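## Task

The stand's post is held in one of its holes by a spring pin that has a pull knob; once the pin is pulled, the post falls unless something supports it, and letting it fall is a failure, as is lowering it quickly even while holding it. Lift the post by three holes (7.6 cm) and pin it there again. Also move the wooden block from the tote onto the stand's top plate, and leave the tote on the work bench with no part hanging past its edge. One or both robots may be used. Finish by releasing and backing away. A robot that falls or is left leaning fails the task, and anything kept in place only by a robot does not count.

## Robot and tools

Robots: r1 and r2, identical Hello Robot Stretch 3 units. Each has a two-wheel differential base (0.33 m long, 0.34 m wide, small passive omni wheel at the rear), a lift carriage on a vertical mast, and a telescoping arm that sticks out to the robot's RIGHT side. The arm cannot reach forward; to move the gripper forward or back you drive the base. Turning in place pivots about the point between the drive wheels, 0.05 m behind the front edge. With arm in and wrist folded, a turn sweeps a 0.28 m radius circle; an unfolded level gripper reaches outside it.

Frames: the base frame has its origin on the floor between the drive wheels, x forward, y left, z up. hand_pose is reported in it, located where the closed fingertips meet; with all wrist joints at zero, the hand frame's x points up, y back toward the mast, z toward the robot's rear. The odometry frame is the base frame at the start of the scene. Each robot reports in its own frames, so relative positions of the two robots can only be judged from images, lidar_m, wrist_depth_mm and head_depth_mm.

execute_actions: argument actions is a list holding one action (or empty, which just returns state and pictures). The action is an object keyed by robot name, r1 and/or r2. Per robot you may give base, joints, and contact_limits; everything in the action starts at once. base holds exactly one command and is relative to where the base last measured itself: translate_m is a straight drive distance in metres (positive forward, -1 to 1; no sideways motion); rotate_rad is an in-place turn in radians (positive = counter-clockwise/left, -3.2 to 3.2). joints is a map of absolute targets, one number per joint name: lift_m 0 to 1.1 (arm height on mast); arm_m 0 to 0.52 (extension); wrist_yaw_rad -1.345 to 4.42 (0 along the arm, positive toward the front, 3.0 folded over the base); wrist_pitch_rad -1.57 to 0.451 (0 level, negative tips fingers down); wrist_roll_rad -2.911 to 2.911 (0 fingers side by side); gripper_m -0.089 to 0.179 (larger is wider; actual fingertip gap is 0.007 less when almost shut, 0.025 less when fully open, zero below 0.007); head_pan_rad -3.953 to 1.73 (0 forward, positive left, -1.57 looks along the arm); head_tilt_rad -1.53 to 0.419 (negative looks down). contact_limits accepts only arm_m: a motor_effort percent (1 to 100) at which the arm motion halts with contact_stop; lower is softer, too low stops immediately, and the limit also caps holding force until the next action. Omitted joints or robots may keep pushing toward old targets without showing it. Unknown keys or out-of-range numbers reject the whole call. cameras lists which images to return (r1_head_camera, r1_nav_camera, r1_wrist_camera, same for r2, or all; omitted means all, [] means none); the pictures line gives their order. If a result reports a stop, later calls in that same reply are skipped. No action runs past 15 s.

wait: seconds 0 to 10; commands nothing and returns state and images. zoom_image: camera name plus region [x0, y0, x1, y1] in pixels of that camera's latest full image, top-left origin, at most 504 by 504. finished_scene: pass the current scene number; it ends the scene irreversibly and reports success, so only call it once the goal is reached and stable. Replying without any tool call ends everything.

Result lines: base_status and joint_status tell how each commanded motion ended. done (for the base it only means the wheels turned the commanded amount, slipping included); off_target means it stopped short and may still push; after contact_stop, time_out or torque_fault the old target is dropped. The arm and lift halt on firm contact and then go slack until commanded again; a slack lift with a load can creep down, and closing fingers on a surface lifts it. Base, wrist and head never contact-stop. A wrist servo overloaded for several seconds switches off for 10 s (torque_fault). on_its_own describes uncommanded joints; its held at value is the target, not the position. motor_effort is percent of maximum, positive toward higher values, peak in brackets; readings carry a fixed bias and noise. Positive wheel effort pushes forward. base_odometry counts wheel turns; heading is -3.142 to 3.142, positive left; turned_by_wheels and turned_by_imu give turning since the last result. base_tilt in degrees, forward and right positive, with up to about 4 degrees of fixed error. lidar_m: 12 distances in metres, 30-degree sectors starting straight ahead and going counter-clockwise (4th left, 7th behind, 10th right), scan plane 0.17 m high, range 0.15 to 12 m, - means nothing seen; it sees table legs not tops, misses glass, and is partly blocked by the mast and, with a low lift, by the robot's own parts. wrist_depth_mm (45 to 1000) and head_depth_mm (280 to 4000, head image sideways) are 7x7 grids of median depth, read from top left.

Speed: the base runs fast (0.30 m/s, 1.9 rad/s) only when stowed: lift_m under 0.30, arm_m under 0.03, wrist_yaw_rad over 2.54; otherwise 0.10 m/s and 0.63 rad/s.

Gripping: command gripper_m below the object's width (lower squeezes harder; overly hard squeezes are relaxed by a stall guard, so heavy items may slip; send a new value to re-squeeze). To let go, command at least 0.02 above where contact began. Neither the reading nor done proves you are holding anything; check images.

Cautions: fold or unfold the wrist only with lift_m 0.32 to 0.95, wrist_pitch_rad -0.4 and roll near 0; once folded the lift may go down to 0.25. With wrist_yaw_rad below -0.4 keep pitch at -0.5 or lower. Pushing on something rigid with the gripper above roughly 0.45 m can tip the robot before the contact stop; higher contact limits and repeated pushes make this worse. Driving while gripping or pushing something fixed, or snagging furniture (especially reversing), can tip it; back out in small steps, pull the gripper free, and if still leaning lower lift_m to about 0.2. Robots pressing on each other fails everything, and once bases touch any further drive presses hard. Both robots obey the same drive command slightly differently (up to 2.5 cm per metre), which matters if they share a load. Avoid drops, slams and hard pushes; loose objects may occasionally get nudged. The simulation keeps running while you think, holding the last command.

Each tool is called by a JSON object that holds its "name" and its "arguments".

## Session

{"name": "execute_actions", "arguments": {"actions": []}}

Scene clock: 0.00 s.
r1.base_odometry: x=+0.000 y=+0.000 heading=+0.000 (m, m, rad; r1's odometry frame)
r1.turned_by_wheels: +0.000 (rad since the last result)
r1.turned_by_imu: +0.000 (rad since the last result)
r1.base_tilt: forward=+0.5 right=-1.2 (deg)
r1.lidar_m: 0.94 0.80 0.80 0.92 1.57 3.12 3.58 1.74 1.35 2.16 5.67 1.67
r1.head_depth_mm: 1709 1716 1732 1743 1740 1752 1762 / 1446 1456 1459 1466 1474 1479 1491 / 1256 1259 1264 1277 1268 1282 1279 / 1112 1116 1119 1117 1120 1127 1131 / 993 998 997 997 1008 1005 1008 / 899 900 902 903 911 911 914 / 822 822 825 825 831 833 833
r1.base_status: not commanded
r1.joint_positions: lift_m=+0.377 arm_m=+0.003 wrist_yaw_rad=+2.931 wrist_pitch_rad=-0.422 wrist_roll_rad=+0.000 gripper_m=+0.037 head_pan_rad=-0.003 head_tilt_rad=-0.010
r1.joint_status: not commanded
r1.motor_effort: left_wheel=+0 right_wheel=-1 lift_m=+25 arm_m=-1 wrist_yaw_rad=+0 wrist_pitch_rad=+8 wrist_roll_rad=+0 gripper_m=+0 head_pan_rad=+0 head_tilt_rad=+1 (%)
r1.hand_pose: x=+0.0256 y=+0.0710 z=+0.3889 quat_wxyz=(+0.220, +0.703, +0.075, +0.672) (m; r1's base frame)
r1.wrist_depth_mm: - - - 927 810 721 630 / - - - - 888 772 673 / - - - - 938 831 720 / 971 - 922 899 867 826 758 / 792 757 784 744 746 707 696 / 653 655 - 631 - 598 599 / 573 561 - 552 535 526 515
r2.base_odometry: x=+0.000 y=+0.000 heading=+0.000 (m, m, rad; r2's odometry frame)
r2.turned_by_wheels: +0.000 (rad since the last result)
r2.turned_by_imu: +0.000 (rad since the last result)
r2.base_tilt: forward=-2.5 right=+0.4 (deg)
r2.lidar_m: 1.08 1.17 1.78 2.98 3.28 3.74 1.74 1.17 1.60 2.83 1.36 1.09
r2.head_depth_mm: 998 994 996 994 994 992 991 / 1012 1010 1013 1011 1010 1005 1010 / 1027 1029 1030 1028 1025 1026 1026 / 1044 1050 1047 1048 1049 1043 1046 / 1067 1065 1063 1065 1062 1060 1061 / 1083 1084 1083 1082 1084 1086 1082 / 1109 1109 1103 1105 1107 1104 1102
r2.base_status: not commanded
r2.joint_positions: lift_m=+0.496 arm_m=-0.002 wrist_yaw_rad=+3.098 wrist_pitch_rad=-0.540 wrist_roll_rad=-0.013 gripper_m=+0.037 head_pan_rad=+0.004 head_tilt_rad=-0.023
r2.joint_status: not commanded
r2.motor_effort: left_wheel=-1 right_wheel=+0 lift_m=+39 arm_m=+0 wrist_yaw_rad=+0 wrist_pitch_rad=+4 wrist_roll_rad=+1 gripper_m=-1 head_pan_rad=+0 head_tilt_rad=+3 (%)
r2.hand_pose: x=-0.0123 y=+0.0641 z=+0.4828 quat_wxyz=(+0.202, +0.681, +0.175, +0.682) (m; r2's base frame)
r2.wrist_depth_mm: - - - - - - - / - - - - - - - / - - - - - - - / 840 858 863 831 866 867 869 / 728 730 - 722 746 765 754 / 630 634 - 650 639 664 666 / 579 582 - - 573 586 597
pictures: r1_head_camera (sideways: a quarter turn clockwise sets it upright), r1_nav_camera (sideways: a quarter turn counterclockwise sets it upright), r1_wrist_camera, r2_head_camera (sideways: a quarter turn clockwise sets it upright), r2_nav_camera (sideways: a quarter turn counterclockwise sets it upright), r2_wrist_camera
Images, in order (width x height): r1_head_camera 896x504, r1_nav_camera 672x504, r1_wrist_camera 644x364, r2_head_camera 896x504, r2_nav_camera 672x504, r2_wrist_camera 644x364.

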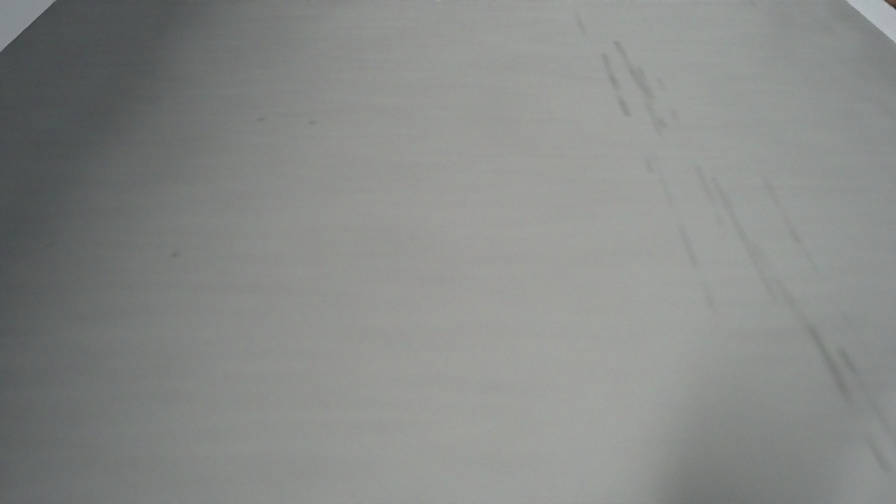

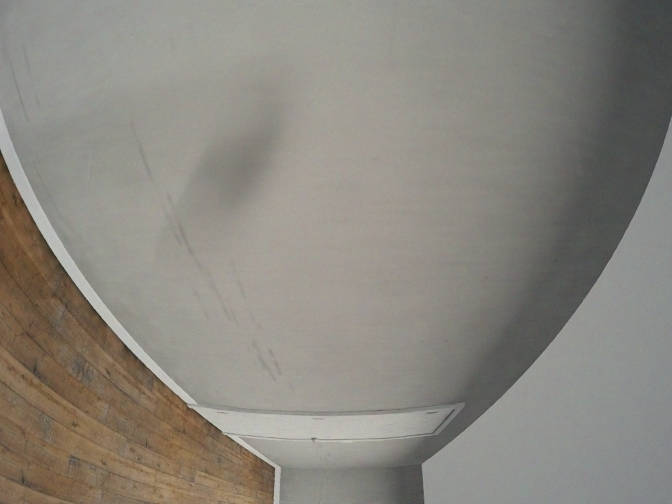

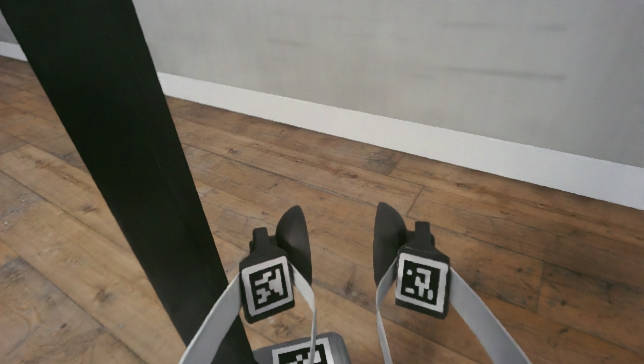

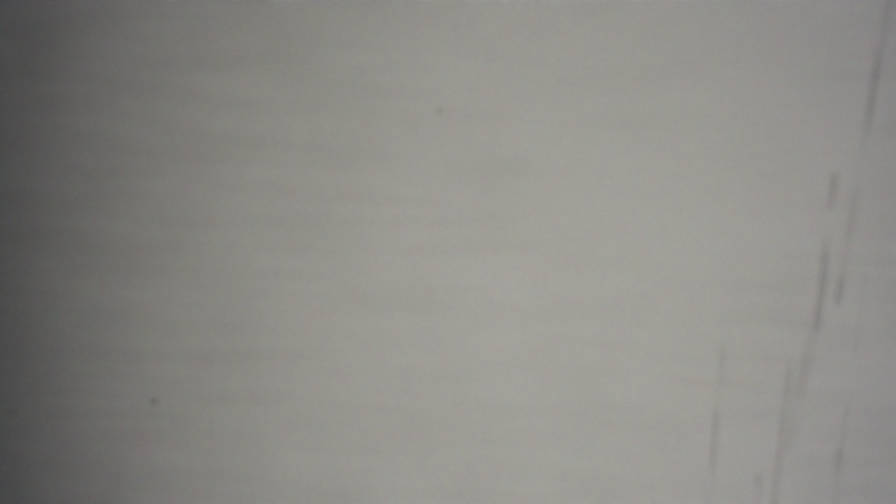

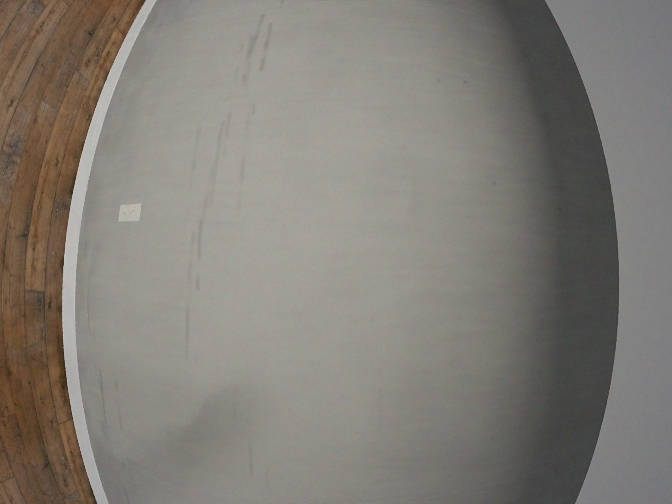

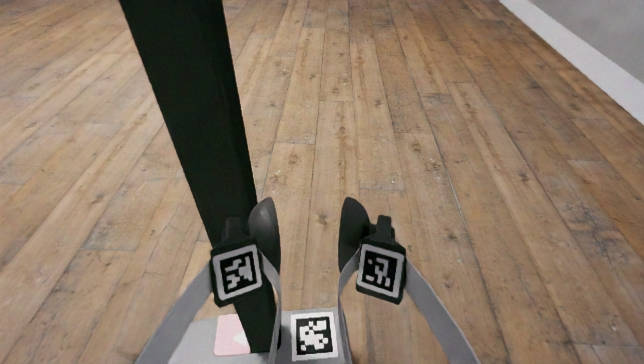

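{"name": "execute_actions", "arguments": {"actions": [{"r1":{"joints":{"head_pan_rad":-2.3,"head_tilt_rad":-0.45,"lift_m":0.28}},"r2":{"joints":{"head_pan_rad":-2.6,"head_tilt_rad":-0.45,"lift_m":0.28,"wrist_pitch_rad":-0.4}}}], "cameras": ["r1_head_camera","r1_nav_camera","r2_head_camera","r2_nav_camera"]}}

Scene clock: 8.80 s.
r1.base_odometry: x=+0.000 y=+0.000 heading=+0.000 (m, m, rad; r1's odometry frame)
r1.turned_by_wheels: +0.000 (rad since the last result)
r1.turned_by_imu: -0.001 (rad since the last result)
r1.base_tilt: forward=+0.5 right=-1.2 (deg)
r1.lidar_m: 0.94 0.80 0.80 0.92 1.56 3.11 3.57 1.74 1.35 2.16 5.66 1.66
r1.head_depth_mm: 3244 3541 3817 2886 2103 1622 1343 / 3247 3549 3818 2928 2093 1644 1332 / 3295 3573 3814 2951 2075 1632 1329 / 3324 3558 3818 2922 2091 1627 1337 / 3292 3518 3875 2905 2081 1609 1335 / 3302 3631 3734 2751 2075 1619 1333 / 3300 3640 3768 1485 1914 1615 1331
r1.base_status: not commanded
r1.joint_positions: lift_m=+0.281 arm_m=+0.003 wrist_yaw_rad=+2.931 wrist_pitch_rad=-0.422 wrist_roll_rad=+0.000 gripper_m=+0.037 head_pan_rad=-2.293 head_tilt_rad=-0.444
r1.joint_status: all done
r1.motor_effort: left_wheel=-1(1) right_wheel=+0(1) lift_m=+15(19) arm_m=+0(0) wrist_yaw_rad=+0(0) wrist_pitch_rad=+9(9) wrist_roll_rad=+0(0) gripper_m=+0(1) head_pan_rad=-3(58) head_tilt_rad=-3(28) (%)
r1.hand_pose: x=+0.0256 y=+0.0710 z=+0.2922 quat_wxyz=(+0.220, +0.703, +0.075, +0.672) (m; r1's base frame)
r1.wrist_depth_mm: - - - 930 805 714 631 / - - - - 864 773 682 / - - 950 916 877 799 709 / 791 - 747 717 701 681 667 / 637 615 625 601 601 563 559 / 537 524 - 515 - 489 477 / 475 - - - 432 424 417
r2.base_odometry: x=+0.000 y=+0.000 heading=+0.000 (m, m, rad; r2's odometry frame)
r2.turned_by_wheels: +0.000 (rad since the last result)
r2.turned_by_imu: +0.000 (rad since the last result)
r2.base_tilt: forward=-2.5 right=+0.5 (deg)
r2.lidar_m: 1.08 1.17 1.78 2.99 3.26 3.71 1.74 1.17 1.60 2.83 1.36 1.09
r2.head_depth_mm: 3536 3700 3930 1866 2216 1772 1429 / 3770 - - 1651 2277 1755 1433 / - - - 1413 2094 1597 1424 / - - 2105 1506 2273 1669 1421 / - - 1963 2700 2242 1739 1415 / - - 2019 2861 2066 1728 1422 / - - 2231 3167 2157 1730 1411
r2.base_status: not commanded
r2.joint_positions: lift_m=+0.280 arm_m=-0.002 wrist_yaw_rad=+3.098 wrist_pitch_rad=-0.420 wrist_roll_rad=-0.013 gripper_m=+0.037 head_pan_rad=-2.593 head_tilt_rad=-0.445
r2.joint_status: all done
r2.motor_effort: left_wheel=+0(0) right_wheel=+0(0) lift_m=+36(32) arm_m=+0(0) wrist_yaw_rad=+0(0) wrist_pitch_rad=+7(7) wrist_roll_rad=+0(0) gripper_m=-1(1) head_pan_rad=-3(30) head_tilt_rad=-3(34) (%)
r2.hand_pose: x=-0.0116 y=+0.0807 z=+0.2923 quat_wxyz=(+0.162, +0.690, +0.134, +0.693) (m; r2's base frame)
r2.wrist_depth_mm: - - - - - - - / - - - - - - - / 791 822 847 807 837 846 841 / 644 666 663 663 667 680 678 / 540 551 - 544 563 560 563 / 462 497 - - 475 469 484 / - - - - 416 421 417
pictures: r1_head_camera (sideways: a quarter turn clockwise sets it upright), r1_nav_camera (sideways: a quarter turn counterclockwise sets it upright), r2_head_camera (sideways: a quarter turn clockwise sets it upright), r2_nav_camera (sideways: a quarter turn counterclockwise sets it upright)
Images, in order (width x height): r1_head_camera 896x504, r1_nav_camera 672x504, r2_head_camera 896x504, r2_nav_camera 672x504.

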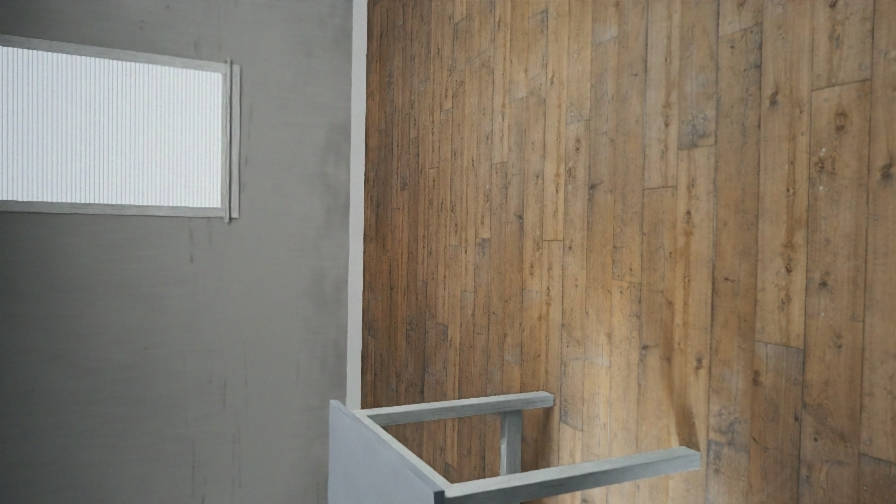

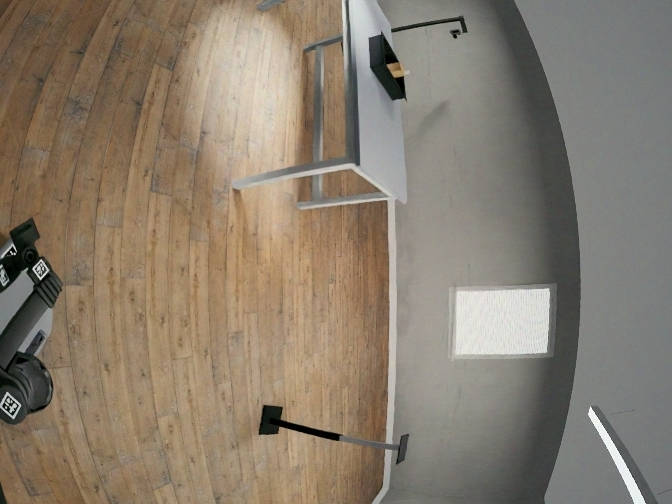

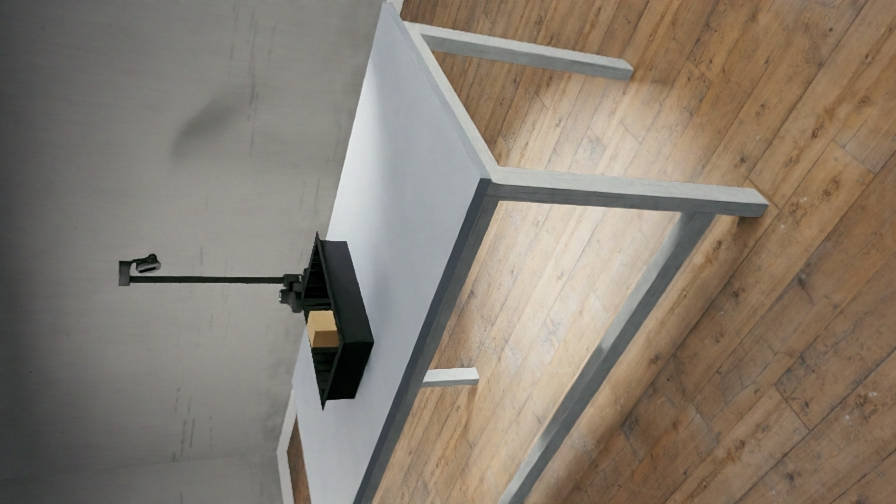

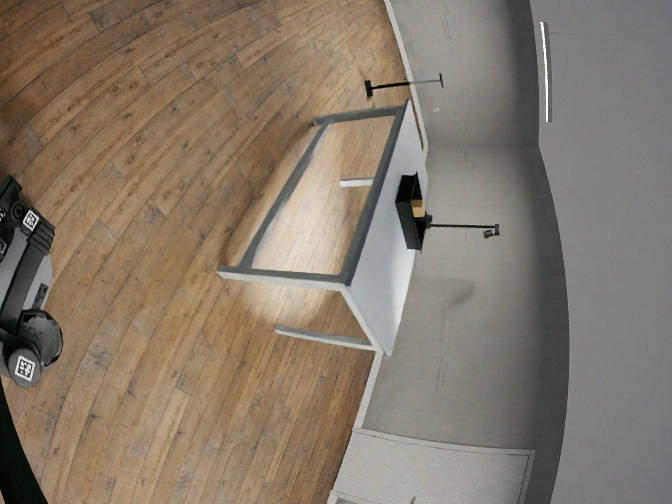

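{"name": "execute_actions", "arguments": {"actions": [{"r1":{"joints":{"head_pan_rad":-2.8}},"r2":{"joints":{"head_pan_rad":-3.0}}}], "cameras": ["r1_head_camera","r2_head_camera"]}}

Scene clock: 19.53 s.
r1.base_odometry: x=+0.000 y=+0.000 heading=+0.000 (m, m, rad; r1's odometry frame)
r1.turned_by_wheels: +0.000 (rad since the last result)
r1.turned_by_imu: -0.001 (rad since the last result)
r1.base_tilt: forward=+0.5 right=-1.2 (deg)
r1.lidar_m: 0.94 0.80 0.80 0.92 1.57 3.13 3.57 1.74 1.35 2.16 5.67 1.66
r1.head_depth_mm: 3695 3896 - 2950 2080 1628 1331 / - - - 2940 2095 1642 1335 / 3893 - - 2947 2093 1633 1341 / 3670 - - 2747 2033 1621 1339 / 3544 3778 - 2910 2093 1632 1337 / 3368 3584 3858 2939 2092 1611 1329 / 3202 3495 3672 2887 2080 1627 1331
r1.base_status: not commanded
r1.joint_positions: lift_m=+0.281 arm_m=+0.003 wrist_yaw_rad=+2.931 wrist_pitch_rad=-0.422 wrist_roll_rad=+0.000 gripper_m=+0.037 head_pan_rad=-2.793 head_tilt_rad=-0.444
r1.joint_status: all done
r1.motor_effort: left_wheel=+0(0) right_wheel=-1(1) lift_m=+14(15) arm_m=+0(0) wrist_yaw_rad=+0(1) wrist_pitch_rad=+9(9) wrist_roll_rad=+0(0) gripper_m=+0(0) head_pan_rad=-4(43) head_tilt_rad=-3(3) (%)
r1.hand_pose: x=+0.0256 y=+0.0710 z=+0.2922 quat_wxyz=(+0.220, +0.703, +0.075, +0.672) (m; r1's base frame)
r1.wrist_depth_mm: - - - 936 810 710 633 / - - - - 881 768 674 / - - 957 920 885 791 714 / 790 - 756 727 707 687 669 / 635 616 632 591 601 570 560 / 529 525 - 523 - 487 481 / 474 - - - 431 424 420
r2.base_odometry: x=+0.000 y=+0.000 heading=+0.000 (m, m, rad; r2's odometry frame)
r2.turned_by_wheels: +0.000 (rad since the last result)
r2.turned_by_imu: +0.000 (rad since the last result)
r2.base_tilt: forward=-2.5 right=+0.5 (deg)
r2.lidar_m: 1.08 1.17 1.78 2.99 3.26 3.74 1.74 1.17 1.61 2.84 1.36 1.09
r2.head_depth_mm: 3123 3352 3588 3260 2313 1770 1441 / 3263 3521 3688 3284 2270 1750 1429 / 3302 3583 3854 3301 2274 1750 1422 / 3410 3656 - 3248 2258 1746 1420 / 3609 3823 - 1922 2080 1738 1419 / 3680 3971 - 1485 2154 1628 1415 / 3785 - - 1305 2151 1608 1405
r2.base_status: not commanded
r2.joint_positions: lift_m=+0.280 arm_m=-0.002 wrist_yaw_rad=+3.098 wrist_pitch_rad=-0.420 wrist_roll_rad=-0.013 gripper_m=+0.037 head_pan_rad=-2.993 head_tilt_rad=-0.445
r2.joint_status: all done
r2.motor_effort: left_wheel=+0(1) right_wheel=+0(0) lift_m=+35(36) arm_m=+0(0) wrist_yaw_rad=+0(0) wrist_pitch_rad=+7(7) wrist_roll_rad=+0(0) gripper_m=-1(0) head_pan_rad=-3(21) head_tilt_rad=-4(3) (%)
r2.hand_pose: x=-0.0116 y=+0.0807 z=+0.2923 quat_wxyz=(+0.162, +0.690, +0.134, +0.693) (m; r2's base frame)
r2.wrist_depth_mm: - - - - - - - / - - - - - - - / 830 817 808 825 840 841 869 / 638 665 655 663 654 657 677 / 532 545 - 546 556 560 561 / 471 491 - - 481 474 477 / - - - - 415 415 419
pictures: r1_head_camera (sideways: a quarter turn clockwise sets it upright), r2_head_camera (sideways: a quarter turn clockwise sets it upright)
Images, in order (width x height): r1_head_camera 896x504, r2_head_camera 896x504.

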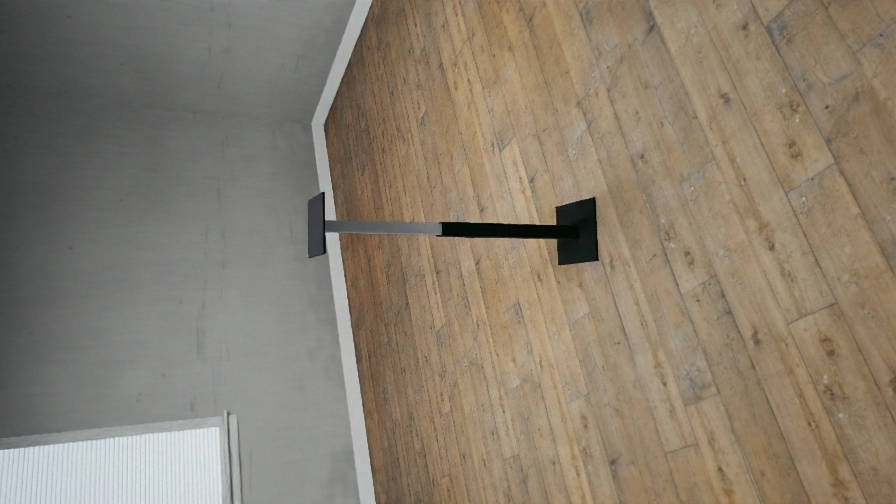

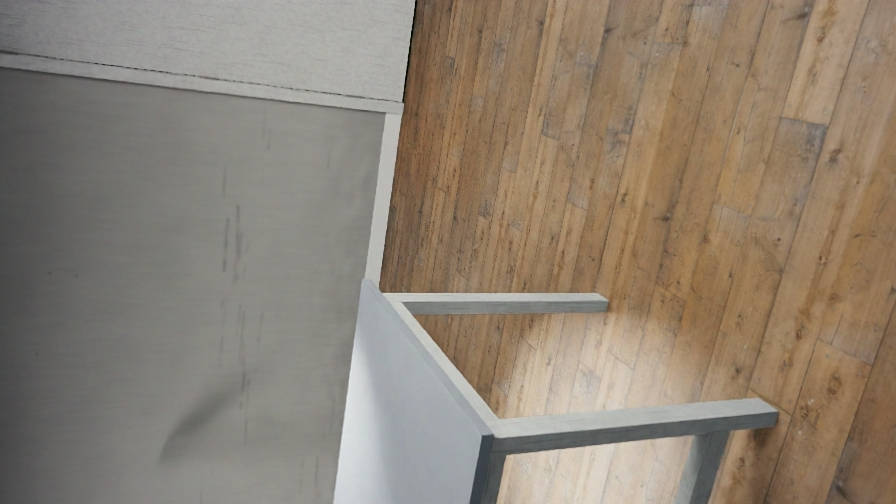

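{"name": "zoom_image", "arguments": {"camera": "r1_head_camera", "region": [300, 150, 620, 310]}}

Region (300, 150, 620, 310) of r1_head_camera's 896x504 image, scaled by 1.575, with more detail than that image has.

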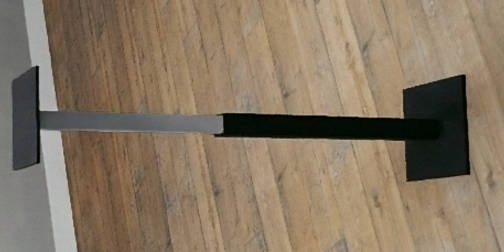

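{"name": "execute_actions", "arguments": {"actions": [{"r1":{"base":{"rotate_rad":-1.355},"joints":{"head_pan_rad":-0.6,"head_tilt_rad":-0.6}},"r2":{"base":{"rotate_rad":-1.895},"joints":{"head_pan_rad":-0.2,"head_tilt_rad":-0.4}}}], "cameras": []}}

{"name": "execute_actions", "arguments": {"actions": [{"r1":{"base":{"translate_m":1.0}},"r2":{"base":{"translate_m":1.0}}}], "cameras": ["r1_head_camera","r2_head_camera"]}}

Scene clock: 65.67 s.
r1.base_odometry: x=+0.000 y=+0.000 heading=-1.355 (m, m, rad; r1's odometry frame)
r1.turned_by_wheels: -1.355 (rad since the last result)
r1.turned_by_imu: -1.358 (rad since the last result)
r1.base_tilt: forward=+0.5 right=-1.1 (deg)
r1.lidar_m: 2.32 4.07 1.22 0.85 0.80 0.82 1.07 2.53 3.20 1.75 3.97 1.35
r1.head_depth_mm: 3154 3512 3160 2257 1757 1454 1224 / 3288 3638 3199 2266 1775 1443 1217 / 3376 3722 2997 2219 1751 1448 1221 / 3509 3782 2680 2152 1749 1439 1222 / 3654 3875 1482 2174 1760 1445 1226 / 3803 - 1578 2238 1756 1430 1220 / - 1878 2460 2241 1767 1433 1224
r1.base_status: done
r1.joint_positions: lift_m=+0.281 arm_m=+0.003 wrist_yaw_rad=+2.931 wrist_pitch_rad=-0.422 wrist_roll_rad=+0.000 gripper_m=+0.037 head_pan_rad=-0.607 head_tilt_rad=-0.593
r1.joint_status: all done
r1.motor_effort: left_wheel=+2(9) right_wheel=-4(9) lift_m=+15(15) arm_m=+0(0) wrist_yaw_rad=+0(0) wrist_pitch_rad=+9(9) wrist_roll_rad=+0(0) gripper_m=+0(1) head_pan_rad=+5(59) head_tilt_rad=-4(19) (%)
r1.hand_pose: x=+0.0256 y=+0.0710 z=+0.2922 quat_wxyz=(+0.220, +0.703, +0.075, +0.672) (m; r1's base frame)
r1.wrist_depth_mm: - 778 898 - - - - / 644 839 952 - - - - / 683 - 914 926 909 861 843 / 711 - 748 724 715 690 675 / 638 614 628 604 601 574 556 / 532 530 - 523 - 489 477 / 471 - - - 435 423 418
r2.base_odometry: x=+0.000 y=+0.000 heading=-1.895 (m, m, rad; r2's odometry frame)
r2.turned_by_wheels: -1.895 (rad since the last result)
r2.turned_by_imu: -1.872 (rad since the last result)
r2.base_tilt: forward=-2.4 right=+0.4 (deg)
r2.lidar_m: 2.30 1.88 1.19 1.08 1.08 1.32 2.60 3.03 3.71 3.68 1.16 1.18
r2.head_depth_mm: - - - 1712 2420 1714 1470 / - - - 3160 2313 1831 1471 / - - - 3130 2388 1813 1470 / - - - 3515 2374 1826 1462 / - - - 3508 2369 1805 1454 / - - - 3433 2353 1803 1453 / - - - 3449 2359 1790 1453
r2.base_status: done
r2.joint_positions: lift_m=+0.280 arm_m=-0.002 wrist_yaw_rad=+3.098 wrist_pitch_rad=-0.420 wrist_roll_rad=-0.013 gripper_m=+0.037 head_pan_rad=-0.207 head_tilt_rad=-0.408
r2.joint_status: all done
r2.motor_effort: left_wheel=+1(8) right_wheel=-2(6) lift_m=+36(35) arm_m=+0(0) wrist_yaw_rad=+0(1) wrist_pitch_rad=+7(6) wrist_roll_rad=+0(0) gripper_m=-1(0) head_pan_rad=+2(29) head_tilt_rad=+5(14) (%)
r2.hand_pose: x=-0.0116 y=+0.0807 z=+0.2923 quat_wxyz=(+0.162, +0.690, +0.134, +0.693) (m; r2's base frame)
r2.wrist_depth_mm: 833 865 - - - - - / 910 930 - - - - - / 789 808 827 844 831 852 873 / 655 654 672 669 664 662 681 / 542 543 - 546 561 554 566 / 467 497 - - 474 474 473 / - - - - 414 414 419
pictures: none
No camera images: the call's "cameras" was empty. Leave "cameras" out to get every camera's image.

Scene clock: 70.67 s.
r1.base_odometry: x=+0.214 y=-0.977 heading=-1.355 (m, m, rad; r1's odometry frame)
r1.turned_by_wheels: +0.000 (rad since the last result)
r1.turned_by_imu: +0.000 (rad since the last result)
r1.base_tilt: forward=+0.5 right=-1.2 (deg)
r1.lidar_m: 1.32 4.84 2.03 1.44 1.36 1.38 1.82 3.95 1.94 0.73 1.33 1.36
r1.head_depth_mm: 2729 3028 1326 945 810 1451 1230 / 2858 3097 1319 940 1608 1444 1219 / 2960 3231 1247 941 1646 1442 1218 / 2988 3279 1171 939 1675 1445 1226 / 3143 3453 1219 936 1760 1432 1218 / 3279 3620 1306 976 1755 1434 1222 / 3371 3838 1300 1016 1763 1435 1217
r1.base_status: done
r1.joint_positions: lift_m=+0.281 arm_m=+0.003 wrist_yaw_rad=+2.931 wrist_pitch_rad=-0.422 wrist_roll_rad=+0.000 gripper_m=+0.037 head_pan_rad=-0.607 head_tilt_rad=-0.593
r1.joint_status: not commanded
r1.motor_effort: left_wheel=+3(10) right_wheel=-4(7) lift_m=+15(14) arm_m=+0(0) wrist_yaw_rad=+0(0) wrist_pitch_rad=+9(8) wrist_roll_rad=+0(0) gripper_m=+1(0) head_pan_rad=+5(5) head_tilt_rad=-3(4) (%)
r1.hand_pose: x=+0.0256 y=+0.0710 z=+0.2922 quat_wxyz=(+0.220, +0.703, +0.075, +0.672) (m; r1's base frame)
r1.wrist_depth_mm: - - - - - - - / - - - - - - - / - - 959 925 887 864 842 / 782 - 741 723 699 685 680 / 634 614 622 593 600 570 563 / 540 525 - 514 - 490 478 / 470 - - - 435 425 417
r2.base_odometry: x=-0.318 y=-0.948 heading=-1.895 (m, m, rad; r2's odometry frame)
r2.turned_by_wheels: +0.000 (rad since the last result)
r2.turned_by_imu: +0.005 (rad since the last result)
r2.base_tilt: forward=-2.4 right=+0.5 (deg)
r2.lidar_m: 4.81 2.15 1.37 1.24 1.25 1.53 3.05 4.02 3.92 0.80 0.81 0.99
r2.head_depth_mm: - - - 3567 2226 1838 1408 / - - - 3662 2305 1679 1466 / - - - 3335 2420 1820 1470 / - - - 3515 2384 1822 1459 / - - - 3497 2389 1805 1460 / - - - 3493 2352 1808 1451 / - - - 3438 2355 1803 1449
r2.base_status: done
r2.joint_positions: lift_m=+0.280 arm_m=-0.002 wrist_yaw_rad=+3.098 wrist_pitch_rad=-0.420 wrist_roll_rad=-0.013 gripper_m=+0.037 head_pan_rad=-0.207 head_tilt_rad=-0.408
r2.joint_status: not commanded
r2.motor_effort: left_wheel=+1(8) right_wheel=-2(4) lift_m=+36(36) arm_m=+0(0) wrist_yaw_rad=+0(1) wrist_pitch_rad=+6(6) wrist_roll_rad=+0(0) gripper_m=-2(1) head_pan_rad=+2(3) head_tilt_rad=+4(4) (%)
r2.hand_pose: x=-0.0116 y=+0.0808 z=+0.2924 quat_wxyz=(+0.162, +0.690, +0.134, +0.693) (m; r2's base frame)
r2.wrist_depth_mm: - - - - - - - / - - - - - - - / 816 814 836 809 841 849 859 / 672 652 646 671 661 673 666 / 540 543 - 561 552 556 563 / 469 492 - - 473 481 471 / - - - - 415 411 418
pictures: r1_head_camera (sideways: a quarter turn clockwise sets it upright), r2_head_camera (sideways: a quarter turn clockwise sets it upright)
Images, in order (width x height): r1_head_camera 896x504, r2_head_camera 896x504.

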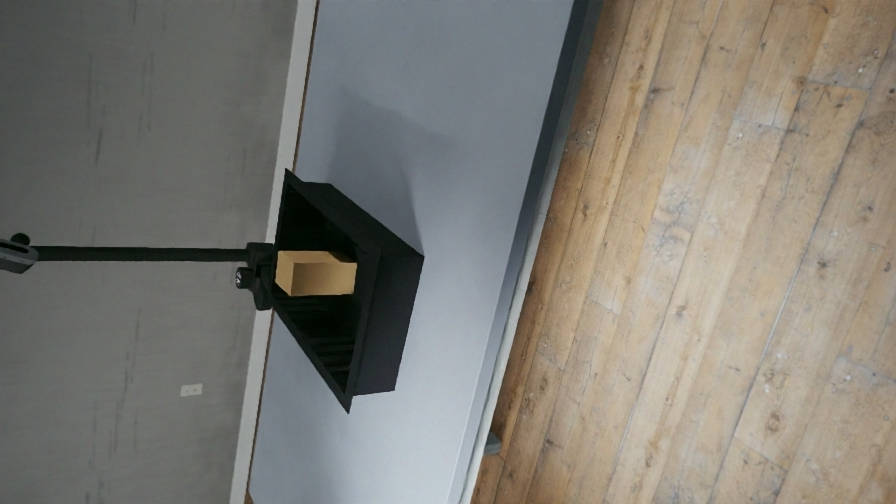

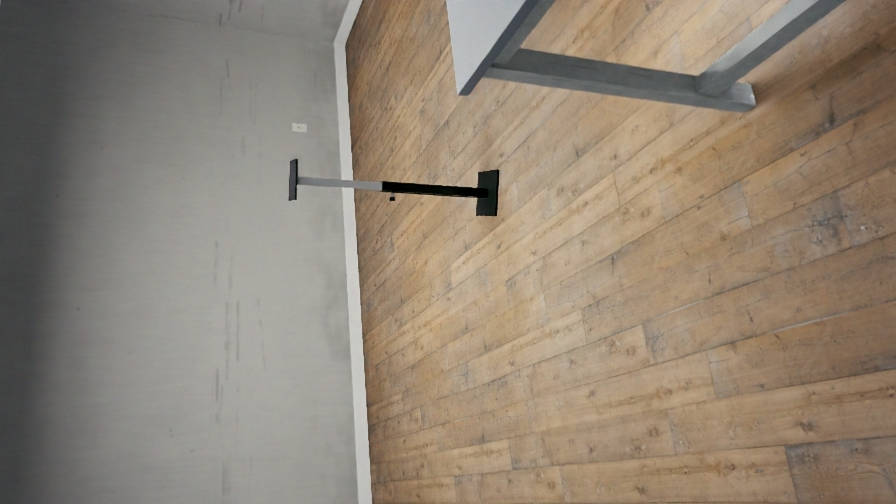

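{"name": "execute_actions", "arguments": {"actions": [{"r1":{"base":{"translate_m":0.48},"joints":{"lift_m":0.93,"head_pan_rad":-1.4,"head_tilt_rad":-0.65}},"r2":{"base":{"translate_m":1.0}}}], "cameras": []}}

{"name": "execute_actions", "arguments": {"actions": [{"r1":{"base":{"rotate_rad":0.595},"joints":{"wrist_yaw_rad":0.35,"gripper_m":0.12}},"r2":{"base":{"translate_m":1.0},"joints":{"head_pan_rad":-0.8,"head_tilt_rad":-0.6}}}], "cameras": ["r1_head_camera","r1_wrist_camera","r2_head_camera"]}}

Scene clock: 89.27 s.
r1.base_odometry: x=+0.317 y=-1.446 heading=-1.355 (m, m, rad; r1's odometry frame)
r1.turned_by_wheels: +0.000 (rad since the last result)
r1.turned_by_imu: -0.001 (rad since the last result)
r1.base_tilt: forward=+0.5 right=-1.3 (deg)
r1.lidar_m: 0.84 4.43 2.43 1.71 1.63 1.65 2.18 4.35 0.78 1.13 1.07 1.09
r1.head_depth_mm: 3230 3647 2853 874 764 - - / 3155 3585 1190 874 718 - - / 2987 3347 1181 871 696 - - / 2920 3224 1175 874 692 - 1125 / 2803 3070 1176 872 693 619 1163 / 2610 2910 1172 838 690 604 1188 / 2542 2832 2848 830 666 587 1194
r1.base_status: done
r1.joint_positions: lift_m=+0.929 arm_m=+0.003 wrist_yaw_rad=+2.931 wrist_pitch_rad=-0.423 wrist_roll_rad=+0.000 gripper_m=+0.037 head_pan_rad=-1.393 head_tilt_rad=-0.642
r1.joint_status: all done
r1.motor_effort: left_wheel=+2(9) right_wheel=-4(8) lift_m=+33(35) arm_m=-1(0) wrist_yaw_rad=+0(0) wrist_pitch_rad=+9(9) wrist_roll_rad=+0(0) gripper_m=+0(0) head_pan_rad=-4(53) head_tilt_rad=-4(8) (%)
r1.hand_pose: x=+0.0256 y=+0.0709 z=+0.9411 quat_wxyz=(+0.221, +0.703, +0.075, +0.672) (m; r1's base frame)
r1.wrist_depth_mm: - - - - - - - / - - - - - - - / - - - - - - - / - - - - - - - / - - - - - - - / - - - - - - - / - - - - - - -
r2.base_odometry: x=-0.637 y=-1.896 heading=-1.895 (m, m, rad; r2's odometry frame)
r2.turned_by_wheels: +0.000 (rad since the last result)
r2.turned_by_imu: +0.005 (rad since the last result)
r2.base_tilt: forward=-2.4 right=+0.5 (deg)
r2.lidar_m: 3.82 2.42 1.54 1.41 1.42 1.74 3.50 1.10 0.70 0.64 0.64 1.85
r2.head_depth_mm: 3956 - - 3651 2426 1828 1479 / 3747 - - 3381 2341 1826 1470 / 3677 3934 - 3549 2407 1824 1459 / 3586 3764 - 3541 2410 1801 1465 / 3404 3709 3907 3491 2377 1794 1453 / 3338 3518 3788 3436 2365 1798 1453 / 3242 3433 3692 3424 2348 1795 1453
r2.base_status: done
r2.joint_positions: lift_m=+0.280 arm_m=-0.002 wrist_yaw_rad=+3.098 wrist_pitch_rad=-0.420 wrist_roll_rad=-0.013 gripper_m=+0.037 head_pan_rad=-0.207 head_tilt_rad=-0.408
r2.joint_status: not commanded
r2.motor_effort: left_wheel=+1(8) right_wheel=-1(3) lift_m=+36(37) arm_m=+0(0) wrist_yaw_rad=+0(1) wrist_pitch_rad=+6(6) wrist_roll_rad=+0(0) gripper_m=-1(0) head_pan_rad=+2(2) head_tilt_rad=+4(4) (%)
r2.hand_pose: x=-0.0116 y=+0.0808 z=+0.2924 quat_wxyz=(+0.162, +0.690, +0.134, +0.693) (m; r2's base frame)
r2.wrist_depth_mm: - - - - - - - / - - - - - - - / 810 816 828 841 848 857 828 / 644 643 646 654 664 669 669 / 539 543 - 538 545 562 555 / 463 494 - - 477 478 477 / - - - - 414 413 417
pictures: none
No camera images: the call's "cameras" was empty. Leave "cameras" out to get every camera's image.

Scene clock: 94.27 s.
r1.base_odometry: x=+0.317 y=-1.446 heading=-0.760 (m, m, rad; r1's odometry frame)
r1.turned_by_wheels: +0.595 (rad since the last result)
r1.turned_by_imu: +0.597 (rad since the last result)
r1.base_tilt: forward=+0.5 right=-1.2 (deg)
r1.lidar_m: 4.40 2.24 1.68 1.62 1.69 2.33 4.35 0.78 1.10 1.07 1.11 0.84
r1.head_depth_mm: 2565 2830 2828 874 695 - - / 2615 2859 2831 839 695 - - / 2591 2925 1016 843 714 - - / 2700 2986 1111 839 718 960 1194 / 2734 3069 1172 841 714 1330 1189 / 2709 3087 1169 868 690 1321 1199 / 2868 3176 1170 867 688 1357 1194
r1.base_status: done
r1.joint_positions: lift_m=+0.929 arm_m=+0.003 wrist_yaw_rad=+0.352 wrist_pitch_rad=-0.423 wrist_roll_rad=+0.000 gripper_m=+0.120 head_pan_rad=-1.393 head_tilt_rad=-0.642
r1.joint_status: all done
r1.motor_effort: left_wheel=-2(7) right_wheel=+3(8) lift_m=+33(33) arm_m=+0(0) wrist_yaw_rad=-1(3) wrist_pitch_rad=+9(9) wrist_roll_rad=+0(0) gripper_m=+0(81) head_pan_rad=-5(4) head_tilt_rad=-4(4) (%)
r1.hand_pose: x=+0.0556 y=-0.3581 z=+0.9411 quat_wxyz=(+0.707, +0.267, -0.654, -0.025) (m; r1's base frame)
r1.wrist_depth_mm: - - - - - - - / - - 960 921 702 664 - / - 709 690 587 584 568 596 / 565 551 541 479 399 368 481 / 460 449 448 429 410 394 403 / 713 404 370 367 361 - 350 / - - - 318 311 307 307
r2.base_odometry: x=-0.955 y=-2.844 heading=-1.895 (m, m, rad; r2's odometry frame)
r2.turned_by_wheels: +0.000 (rad since the last result)
r2.turned_by_imu: +0.005 (rad since the last result)
r2.base_tilt: forward=-2.3 right=+0.6 (deg)
r2.lidar_m: 2.84 2.67 1.72 1.56 1.58 1.94 3.93 0.96 1.40 3.21 1.01 3.13
r2.head_depth_mm: 2968 3180 3305 2467 1879 1533 1299 / 3127 3367 3471 2442 1882 1525 1289 / 3349 3665 2940 2319 1825 1520 1281 / 3622 3929 3438 2427 1818 1494 1288 / 3594 3931 3411 2416 1877 1527 1279 / 3250 3514 3455 2422 1862 1515 1282 / 2950 3163 3282 2401 1853 1507 1277
r2.base_status: done
r2.joint_positions: lift_m=+0.280 arm_m=-0.002 wrist_yaw_rad=+3.098 wrist_pitch_rad=-0.419 wrist_roll_rad=-0.013 gripper_m=+0.037 head_pan_rad=-0.793 head_tilt_rad=-0.593
r2.joint_status: all done
r2.motor_effort: left_wheel=+0(6) right_wheel=-1(3) lift_m=+36(36) arm_m=+0(0) wrist_yaw_rad=+0(0) wrist_pitch_rad=+6(6) wrist_roll_rad=+0(0) gripper_m=-1(1) head_pan_rad=-3(27) head_tilt_rad=-4(24) (%)
r2.hand_pose: x=-0.0116 y=+0.0808 z=+0.2925 quat_wxyz=(+0.162, +0.690, +0.134, +0.693) (m; r2's base frame)
r2.wrist_depth_mm: - - - - - - - / - - - - - - - / 818 830 845 823 817 852 842 / 646 663 649 670 678 681 681 / 538 543 - 551 553 563 556 / 464 501 - - 470 473 482 / - - - - 411 412 418
pictures: r1_head_camera (sideways: a quarter turn clockwise sets it upright), r1_wrist_camera, r2_head_camera (sideways: a quarter turn clockwise sets it upright)
Images, in order (width x height): r1_head_camera 896x504, r1_wrist_camera 644x364, r2_head_camera 896x504.

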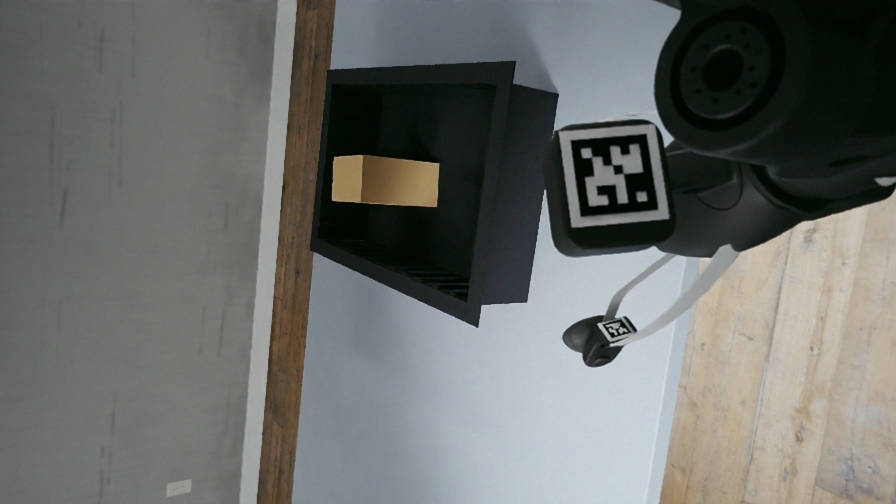

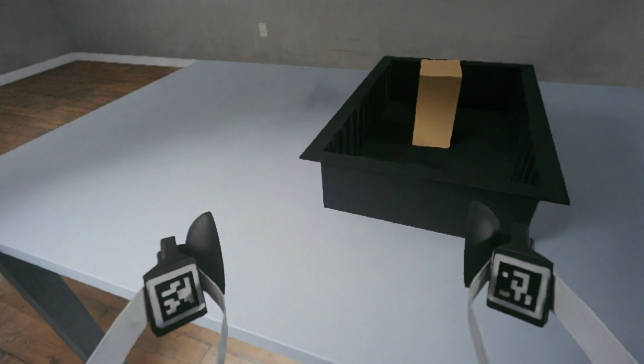

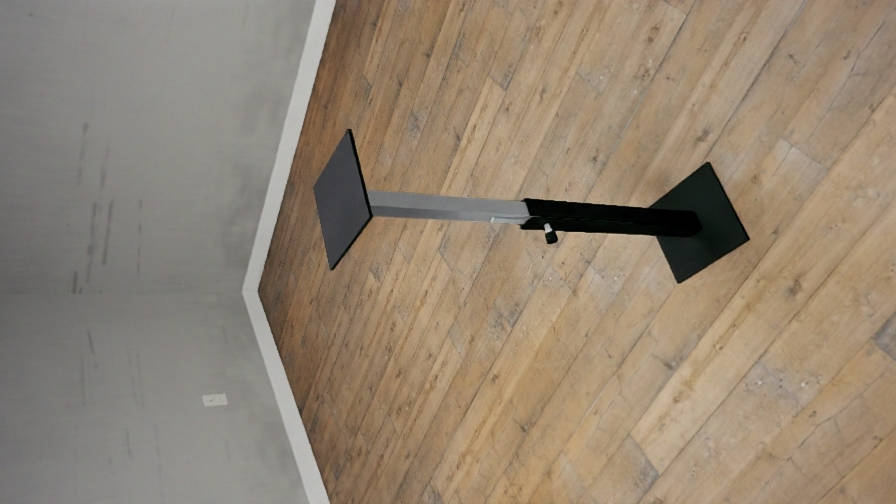

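{"name": "execute_actions", "arguments": {"actions": [{"r1":{"base":{"translate_m":0.05},"joints":{"lift_m":0.87,"arm_m":0.33,"wrist_yaw_rad":0.13,"wrist_pitch_rad":-0.29}},"r2":{"base":{"translate_m":0.93},"joints":{"head_pan_rad":-1.5,"head_tilt_rad":-0.8}}}], "cameras": ["r1_head_camera","r1_wrist_camera"]}}

Scene clock: 122.20 s.
r1.base_odometry: x=+0.354 y=-1.480 heading=-0.760 (m, m, rad; r1's odometry frame)
r1.turned_by_wheels: +0.000 (rad since the last result)
r1.turned_by_imu: -0.001 (rad since the last result)
r1.base_tilt: forward=+0.5 right=-1.1 (deg)
r1.lidar_m: 4.38 2.24 1.67 1.62 1.68 2.33 4.38 0.82 1.10 1.07 1.11 0.80
r1.head_depth_mm: 2564 2831 2995 721 677 609 1197 / 2592 2849 3085 657 689 604 1193 / 2621 2971 2994 838 696 620 1196 / 2668 2995 1176 810 691 1297 1194 / 2721 2969 1172 866 693 1304 1195 / 2764 3062 1169 867 692 1320 1192 / 2831 3156 1167 866 692 1344 1188
r1.base_status: done
r1.joint_positions: lift_m=+0.871 arm_m=+0.330 wrist_yaw_rad=+0.130 wrist_pitch_rad=-0.310 wrist_roll_rad=+0.000 gripper_m=+0.120 head_pan_rad=-1.393 head_tilt_rad=-0.642
r1.joint_status: all done
r1.motor_effort: left_wheel=-2(5) right_wheel=+2(8) lift_m=+15(29) arm_m=+4(3) wrist_yaw_rad=+0(1) wrist_pitch_rad=+11(12) wrist_roll_rad=+0(0) gripper_m=+1(0) head_pan_rad=-5(5) head_tilt_rad=-4(4) (%)
r1.hand_pose: x=+0.0092 y=-0.7093 z=+0.9081 quat_wxyz=(+0.704, +0.155, -0.690, -0.064) (m; r1's base frame)
r1.wrist_depth_mm: - - - - - - - / - - - - - - - / - - - - - - - / 576 557 519 427 290 376 480 / 443 432 297 381 246 294 364 / 357 354 277 324 278 - 215 / 301 189 253 284 278 275 188
r2.base_odometry: x=-1.251 y=-3.726 heading=-1.895 (m, m, rad; r2's odometry frame)
r2.turned_by_wheels: +0.000 (rad since the last result)
r2.turned_by_imu: +0.005 (rad since the last result)
r2.base_tilt: forward=-2.4 right=+0.5 (deg)
r2.lidar_m: 1.91 1.93 1.87 1.71 1.72 2.12 4.30 1.79 0.78 0.79 3.10 2.10
r2.head_depth_mm: 2755 3014 2110 1767 1495 1351 1184 / 2765 2985 2330 1863 1569 1333 1171 / 2758 2977 2337 1871 1557 1350 1175 / 2772 2954 2325 1883 1570 1338 1175 / 2762 2929 2351 1871 1556 1332 1173 / 2759 2928 2319 1862 1559 1337 1174 / 2755 2941 2307 1853 1543 1337 1170
r2.base_status: done
r2.joint_positions: lift_m=+0.280 arm_m=-0.002 wrist_yaw_rad=+3.098 wrist_pitch_rad=-0.419 wrist_roll_rad=-0.013 gripper_m=+0.037 head_pan_rad=-1.493 head_tilt_rad=-0.790
r2.joint_status: all done
r2.motor_effort: left_wheel=+0(6) right_wheel=+0(3) lift_m=+36(36) arm_m=+0(0) wrist_yaw_rad=-1(0) wrist_pitch_rad=+6(6) wrist_roll_rad=+0(0) gripper_m=+0(1) head_pan_rad=-2(28) head_tilt_rad=-6(26) (%)
r2.hand_pose: x=-0.0116 y=+0.0808 z=+0.2925 quat_wxyz=(+0.162, +0.690, +0.134, +0.693) (m; r2's base frame)
r2.wrist_depth_mm: - - - - - - - / - - - - - - - / 807 806 803 830 854 838 850 / 642 661 660 657 665 670 678 / 537 541 - 550 565 557 562 / 458 488 - - 472 475 481 / - - - - 412 411 418
pictures: r1_head_camera (sideways: a quarter turn clockwise sets it upright), r1_wrist_camera
Images, in order (width x height): r1_head_camera 896x504, r1_wrist_camera 644x364.

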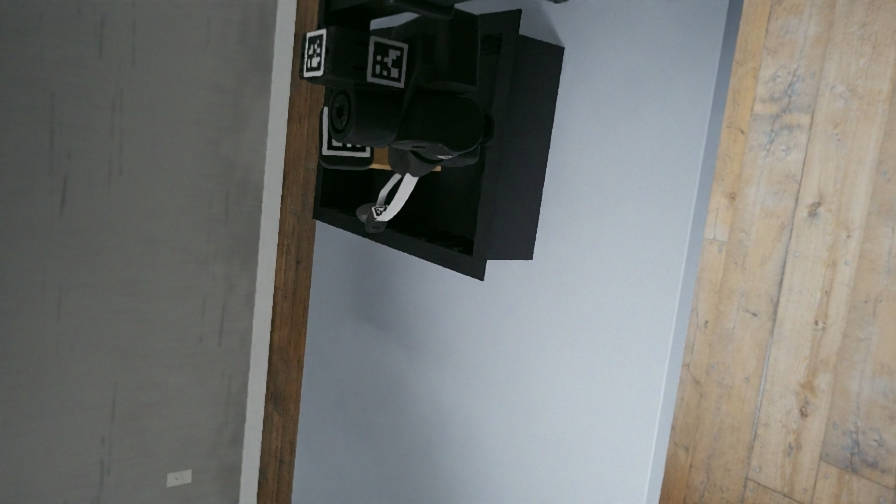

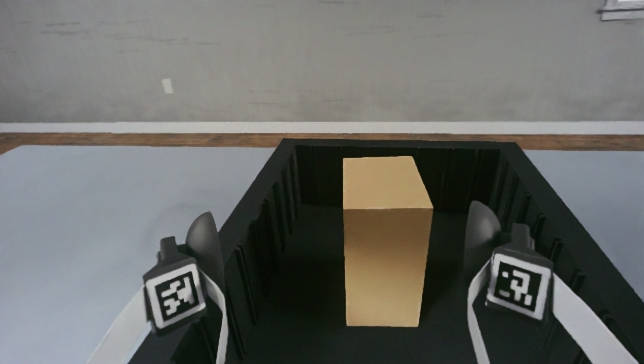

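{"name": "execute_actions", "arguments": {"actions": [{"r1":{"base":{"translate_m":-0.017},"joints":{"lift_m":0.805,"arm_m":0.44,"gripper_m":0.11}},"r2":{"base":{"rotate_rad":-0.295},"joints":{"lift_m":0.36}}}], "cameras": ["r1_wrist_camera","r2_head_camera"]}}

Scene clock: 135.50 s.
r1.base_odometry: x=+0.341 y=-1.468 heading=-0.760 (m, m, rad; r1's odometry frame)
r1.turned_by_wheels: +0.000 (rad since the last result)
r1.turned_by_imu: -0.001 (rad since the last result)
r1.base_tilt: forward=+0.5 right=-1.1 (deg)
r1.lidar_m: 4.39 2.25 1.67 1.62 1.69 2.34 4.38 0.81 1.10 1.07 1.11 0.81
r1.head_depth_mm: 2552 2807 3052 683 674 598 1189 / 2603 2862 3033 814 686 607 1195 / 2616 2924 3030 841 694 621 1192 / 2653 2979 1177 792 691 1295 1190 / 2729 3038 1176 871 693 1295 1190 / 2717 3109 1172 869 689 1326 1188 / 2828 3139 1166 862 689 1361 1193
r1.base_status: done
r1.joint_positions: lift_m=+0.806 arm_m=+0.440 wrist_yaw_rad=+0.130 wrist_pitch_rad=-0.310 wrist_roll_rad=+0.000 gripper_m=+0.110 head_pan_rad=-1.393 head_tilt_rad=-0.642
r1.joint_status: all done
r1.motor_effort: left_wheel=-2(7) right_wheel=+2(5) lift_m=+14(15) arm_m=+3(4) wrist_yaw_rad=+0(0) wrist_pitch_rad=+11(11) wrist_roll_rad=+0(0) gripper_m=+1(45) head_pan_rad=-4(4) head_tilt_rad=-4(4) (%)
r1.hand_pose: x=+0.0092 y=-0.8193 z=+0.8431 quat_wxyz=(+0.704, +0.155, -0.690, -0.064) (m; r1's base frame)
r1.wrist_depth_mm: - - - - - - - / - - - - - - - / - - 309 290 275 265 - / 428 412 274 133 138 276 197 / 327 182 268 109 107 262 181 / 142 164 242 117 115 - 177 / 136 175 213 131 132 201 164
r2.base_odometry: x=-1.251 y=-3.726 heading=-2.190 (m, m, rad; r2's odometry frame)
r2.turned_by_wheels: -0.295 (rad since the last result)
r2.turned_by_imu: -0.291 (rad since the last result)
r2.base_tilt: forward=-2.3 right=+0.6 (deg)
r2.lidar_m: 1.95 1.91 2.03 1.74 1.72 1.82 2.65 1.78 2.00 0.78 3.08 2.53
r2.head_depth_mm: 3226 3120 2353 1876 1558 1346 1178 / 3138 3061 2157 1861 1555 1340 1176 / 3018 3064 889 1771 1475 1340 1173 / 2921 3083 2246 1864 1561 1335 1175 / 2824 3024 2345 1866 1555 1338 1176 / 2732 2966 2312 1874 1558 1341 1176 / 2638 2892 2314 1853 1554 1336 1172
r2.base_status: done
r2.joint_positions: lift_m=+0.360 arm_m=-0.002 wrist_yaw_rad=+3.098 wrist_pitch_rad=-0.419 wrist_roll_rad=-0.013 gripper_m=+0.037 head_pan_rad=-1.493 head_tilt_rad=-0.791
r2.joint_status: all done
r2.motor_effort: left_wheel=+2(7) right_wheel=-2(5) lift_m=+43(46) arm_m=+0(0) wrist_yaw_rad=+0(1) wrist_pitch_rad=+6(6) wrist_roll_rad=+0(0) gripper_m=+0(1) head_pan_rad=-2(2) head_tilt_rad=-5(6) (%)
r2.hand_pose: x=-0.0116 y=+0.0809 z=+0.3723 quat_wxyz=(+0.161, +0.690, +0.133, +0.693) (m; r2's base frame)
r2.wrist_depth_mm: - - - - - - - / - - - - - - - / 966 - - - - - - / 774 788 791 786 782 815 795 / 659 660 - 658 662 654 670 / 549 564 - 549 565 563 562 / 491 502 - - 491 506 493
pictures: r1_wrist_camera, r2_head_camera (sideways: a quarter turn clockwise sets it upright)
Images, in order (width x height): r1_wrist_camera 644x364, r2_head_camera 896x504.

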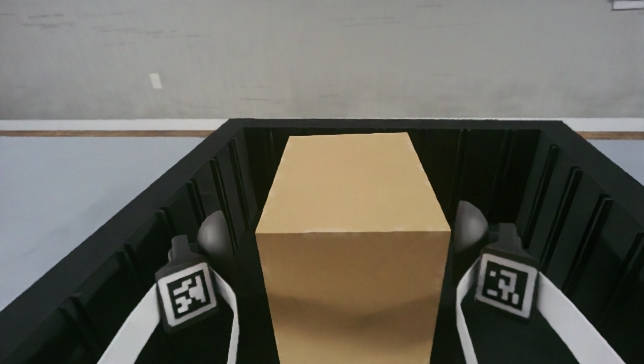

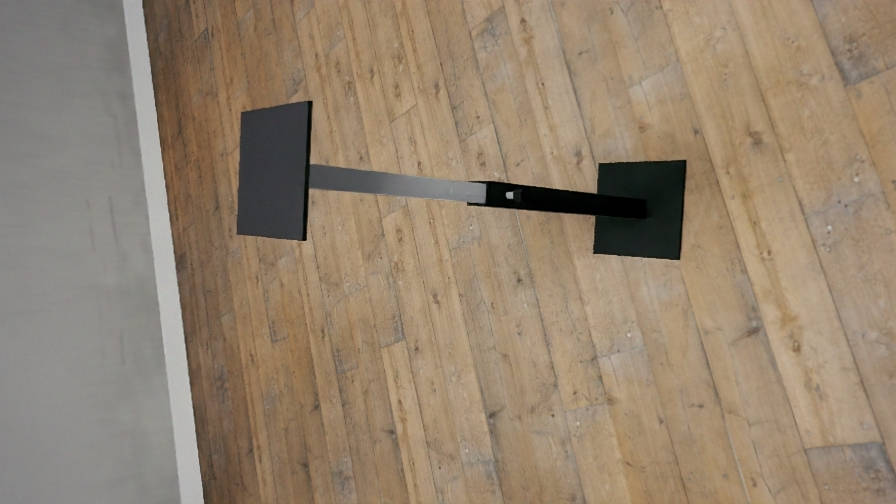

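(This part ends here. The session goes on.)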